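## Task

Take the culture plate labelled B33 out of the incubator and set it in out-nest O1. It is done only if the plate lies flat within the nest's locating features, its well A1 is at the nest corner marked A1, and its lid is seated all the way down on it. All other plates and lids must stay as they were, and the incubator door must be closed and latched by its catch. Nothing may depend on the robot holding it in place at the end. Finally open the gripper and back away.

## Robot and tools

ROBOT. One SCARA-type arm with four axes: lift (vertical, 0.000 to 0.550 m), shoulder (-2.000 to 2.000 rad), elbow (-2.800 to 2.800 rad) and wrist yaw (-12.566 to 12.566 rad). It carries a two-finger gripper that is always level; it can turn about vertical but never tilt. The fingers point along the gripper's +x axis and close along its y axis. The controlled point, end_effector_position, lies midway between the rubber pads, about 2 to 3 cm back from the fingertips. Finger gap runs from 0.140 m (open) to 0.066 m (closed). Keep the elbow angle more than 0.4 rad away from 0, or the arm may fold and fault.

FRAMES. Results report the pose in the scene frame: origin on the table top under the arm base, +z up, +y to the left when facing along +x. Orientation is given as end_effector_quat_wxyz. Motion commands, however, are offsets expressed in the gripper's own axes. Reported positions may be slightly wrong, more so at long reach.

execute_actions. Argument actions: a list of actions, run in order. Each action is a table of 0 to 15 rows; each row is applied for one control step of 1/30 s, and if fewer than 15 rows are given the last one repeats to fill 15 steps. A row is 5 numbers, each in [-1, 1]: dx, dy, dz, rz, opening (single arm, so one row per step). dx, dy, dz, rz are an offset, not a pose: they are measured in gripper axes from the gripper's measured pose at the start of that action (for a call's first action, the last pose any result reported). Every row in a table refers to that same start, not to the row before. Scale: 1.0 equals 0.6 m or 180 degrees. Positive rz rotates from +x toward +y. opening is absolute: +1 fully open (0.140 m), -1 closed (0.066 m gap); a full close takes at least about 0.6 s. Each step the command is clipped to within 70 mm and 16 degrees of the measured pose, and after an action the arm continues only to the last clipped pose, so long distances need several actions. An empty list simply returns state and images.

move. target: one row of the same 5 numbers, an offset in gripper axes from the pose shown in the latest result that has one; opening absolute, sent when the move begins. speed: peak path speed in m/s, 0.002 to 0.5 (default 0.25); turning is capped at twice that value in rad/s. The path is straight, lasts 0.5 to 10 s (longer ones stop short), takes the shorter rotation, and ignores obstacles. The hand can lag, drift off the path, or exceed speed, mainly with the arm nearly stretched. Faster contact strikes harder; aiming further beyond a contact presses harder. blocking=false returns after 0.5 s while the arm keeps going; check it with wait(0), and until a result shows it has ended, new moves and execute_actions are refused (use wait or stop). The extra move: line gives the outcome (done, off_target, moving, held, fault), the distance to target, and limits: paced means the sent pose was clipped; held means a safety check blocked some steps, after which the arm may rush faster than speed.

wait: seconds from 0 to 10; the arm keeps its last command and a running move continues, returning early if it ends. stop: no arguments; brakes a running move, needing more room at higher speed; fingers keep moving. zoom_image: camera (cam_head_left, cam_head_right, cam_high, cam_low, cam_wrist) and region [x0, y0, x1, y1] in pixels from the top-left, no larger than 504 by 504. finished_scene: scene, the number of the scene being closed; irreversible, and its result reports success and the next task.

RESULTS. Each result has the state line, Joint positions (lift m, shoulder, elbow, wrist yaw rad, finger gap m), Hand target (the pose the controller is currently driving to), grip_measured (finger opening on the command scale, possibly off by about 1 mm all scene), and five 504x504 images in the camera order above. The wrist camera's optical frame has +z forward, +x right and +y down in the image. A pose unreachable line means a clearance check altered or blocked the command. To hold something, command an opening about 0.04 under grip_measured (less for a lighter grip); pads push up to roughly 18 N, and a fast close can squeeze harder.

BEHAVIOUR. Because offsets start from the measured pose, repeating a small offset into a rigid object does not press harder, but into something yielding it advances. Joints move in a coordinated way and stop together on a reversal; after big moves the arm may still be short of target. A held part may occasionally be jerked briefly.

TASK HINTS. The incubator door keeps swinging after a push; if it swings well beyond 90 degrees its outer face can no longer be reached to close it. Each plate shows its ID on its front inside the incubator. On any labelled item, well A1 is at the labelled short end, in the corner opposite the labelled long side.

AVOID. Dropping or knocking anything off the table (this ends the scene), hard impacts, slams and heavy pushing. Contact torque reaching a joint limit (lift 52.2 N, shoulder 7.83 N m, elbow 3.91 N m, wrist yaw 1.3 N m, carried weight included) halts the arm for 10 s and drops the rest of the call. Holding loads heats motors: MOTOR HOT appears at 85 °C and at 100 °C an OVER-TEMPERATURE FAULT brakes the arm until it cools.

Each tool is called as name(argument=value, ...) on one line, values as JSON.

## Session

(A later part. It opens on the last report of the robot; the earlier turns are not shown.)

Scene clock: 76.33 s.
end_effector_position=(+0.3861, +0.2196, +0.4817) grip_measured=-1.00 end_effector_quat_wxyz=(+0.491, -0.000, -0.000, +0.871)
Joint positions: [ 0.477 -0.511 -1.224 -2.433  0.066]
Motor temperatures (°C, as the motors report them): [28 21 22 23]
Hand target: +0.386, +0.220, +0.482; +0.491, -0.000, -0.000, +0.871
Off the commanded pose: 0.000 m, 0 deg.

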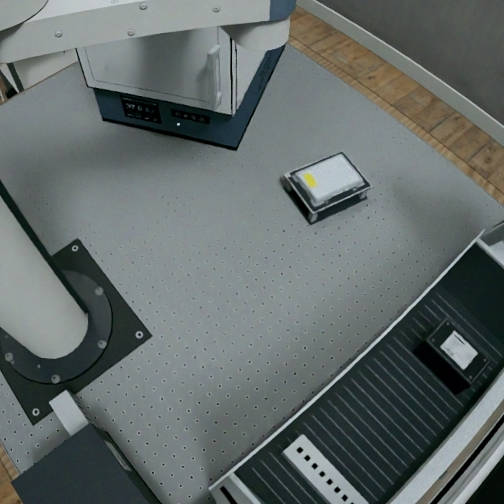

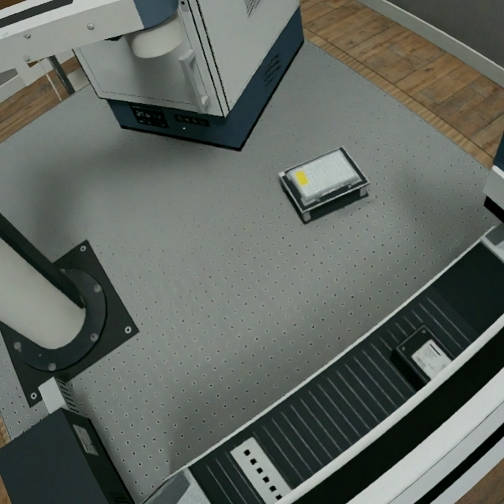

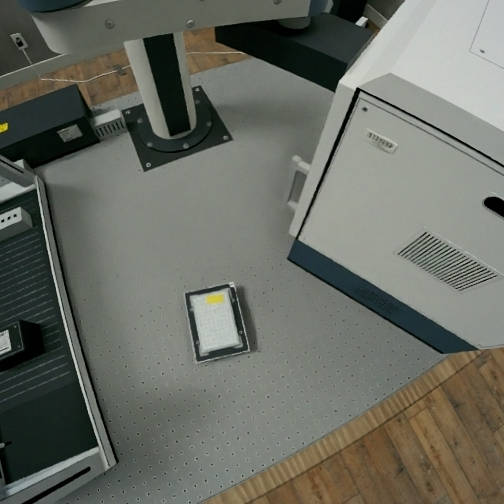

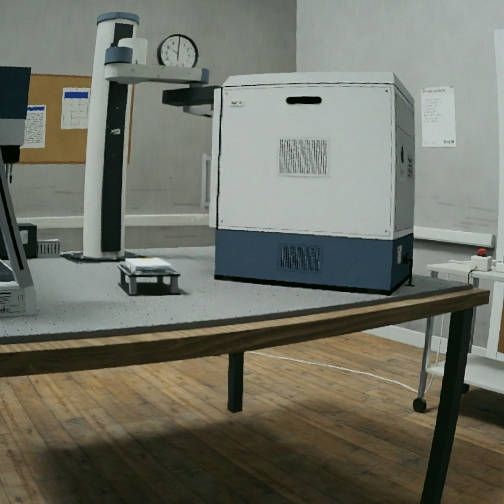

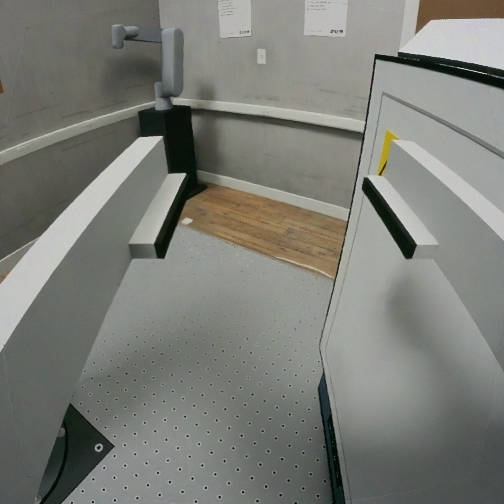

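Looks shut; confirm with two small steps.

execute_actions(actions=[[[0,-0.0013,0,0,-1]],[[0,-0.0013,0,0,-1]]])

move(target=[-0.1,0.17,0,0,-1])

zoom_image(camera="cam_high", region=[300, 20, 420, 140])

Scene clock: 79.87 s.
end_effector_position=(+0.3858, +0.2197, +0.4817) grip_measured=-1.00 end_effector_quat_wxyz=(+0.490, -0.000, -0.000, +0.872)
Joint positions: [ 0.477 -0.51  -1.225 -2.431  0.066]
Motor temperatures (°C, as the motors report them): [28 21 22 23]
Hand target: +0.386, +0.220, +0.482; +0.490, -0.000, -0.000, +0.872
Off the commanded pose: 0.001 m, 0 deg.

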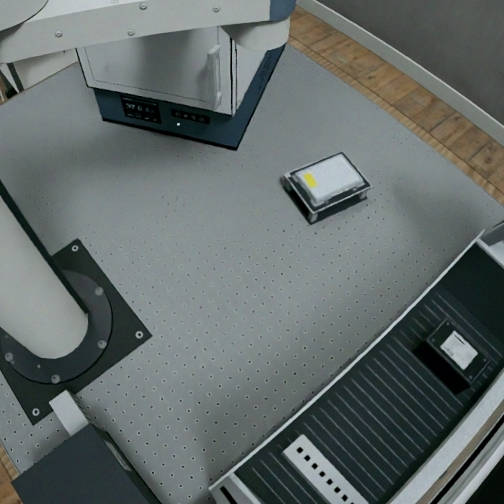

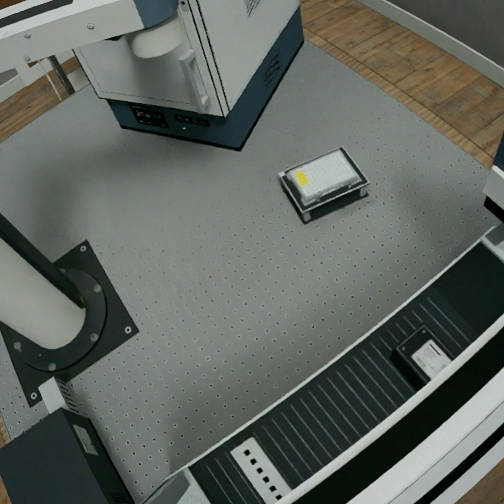

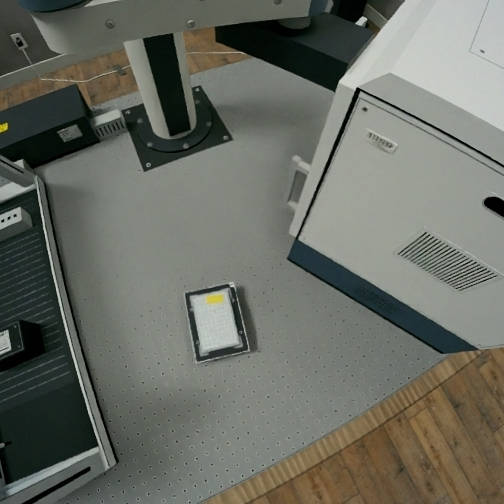

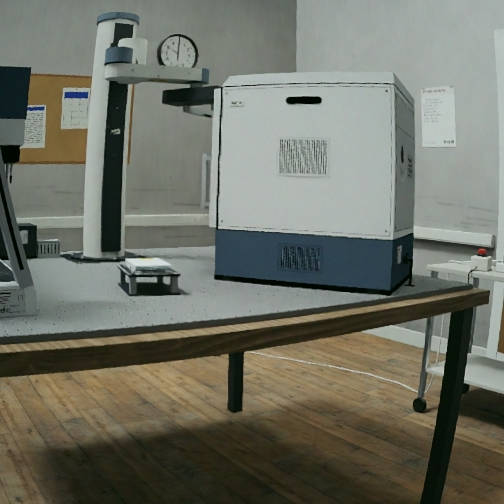

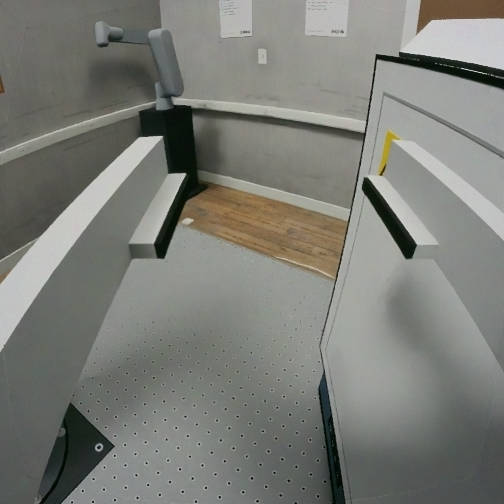

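Scene clock: 80.80 s.
end_effector_position=(+0.3299, +0.1154, +0.4817) grip_measured=-1.00 end_effector_quat_wxyz=(+0.490, -0.000, -0.000, +0.872)
Joint positions: [ 0.477 -0.983 -0.894 -2.289  0.066]
Motor temperatures (°C, as the motors report them): [28 21 22 23]
Hand target: +0.330, +0.115, +0.482; +0.490, -0.000, -0.000, +0.872
Off the commanded pose: 0.000 m, 0 deg.
move: done

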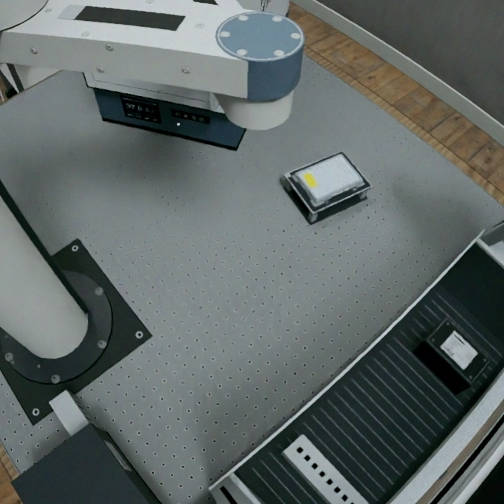

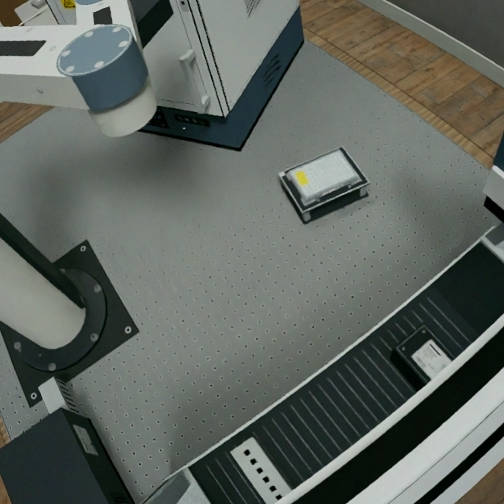

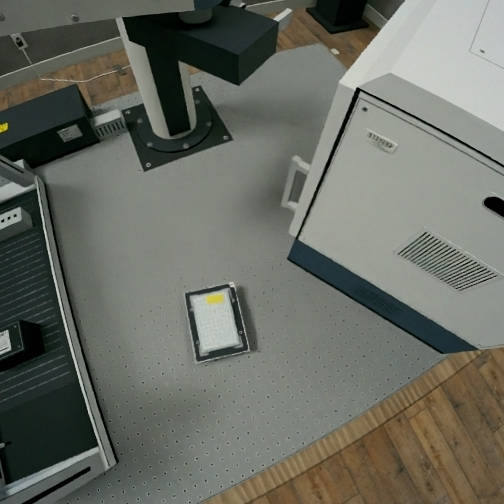

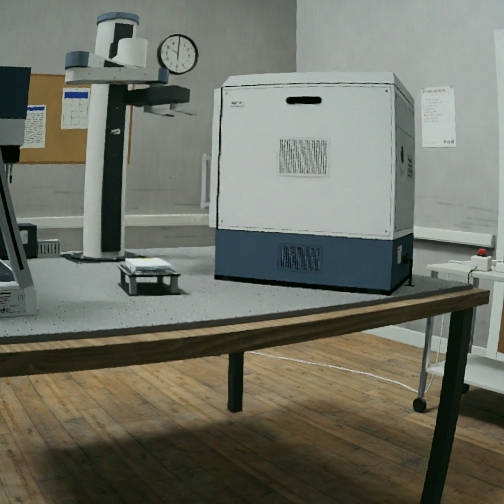

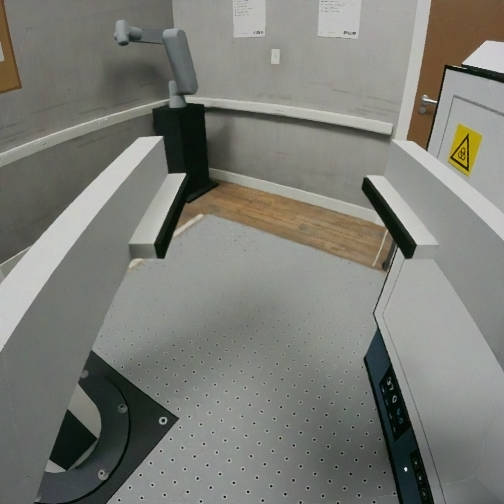

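Region (300, 20, 420, 140) of cam_high's 504x504 image, scaled by 4.200, with more detail than that image has.

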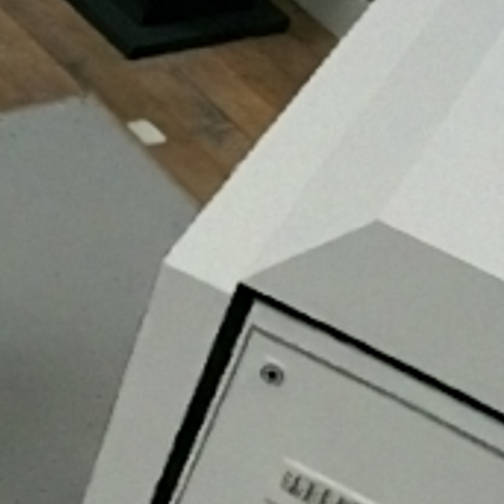

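execute_actions(actions=[])

Scene clock: 83.23 s.
end_effector_position=(+0.3299, +0.1154, +0.4817) grip_measured=-1.00 end_effector_quat_wxyz=(+0.490, -0.000, -0.000, +0.872)
Joint positions: [ 0.477 -0.983 -0.894 -2.289  0.066]
Motor temperatures (°C, as the motors report them): [28 21 22 23]
Hand target: +0.330, +0.115, +0.482; +0.490, -0.000, -0.000, +0.872
Off the commanded pose: 0.000 m, 0 deg.

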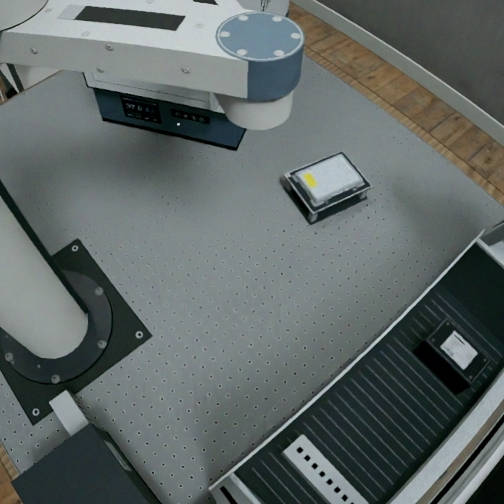

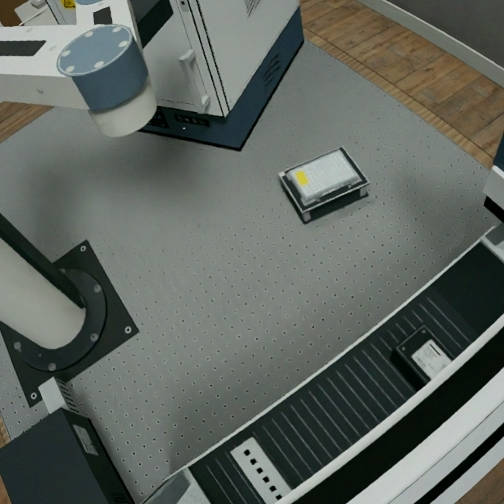

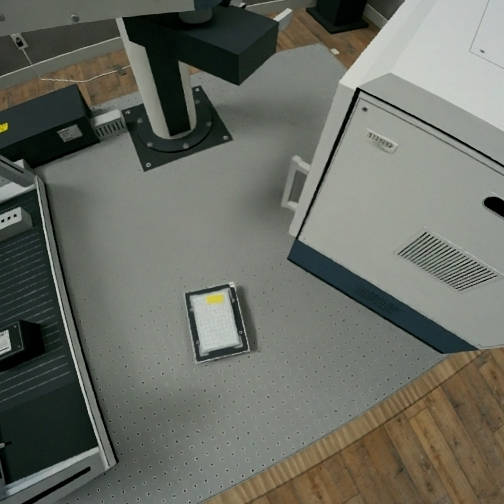

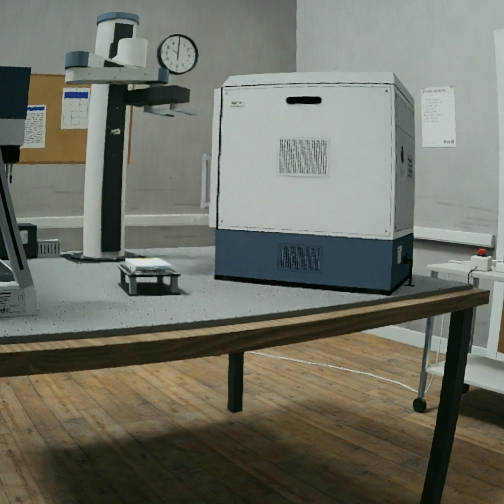

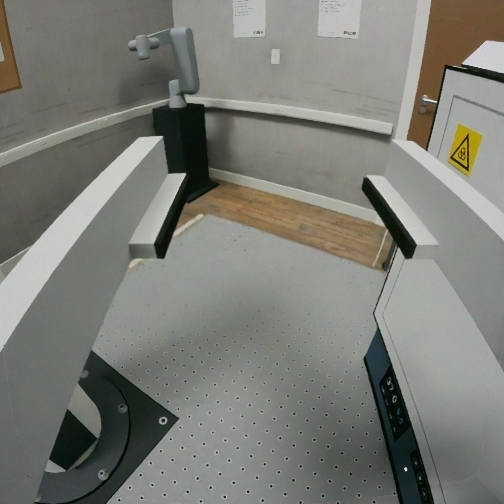

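finished_scene(scene=2)

The scene is finished: the task was done.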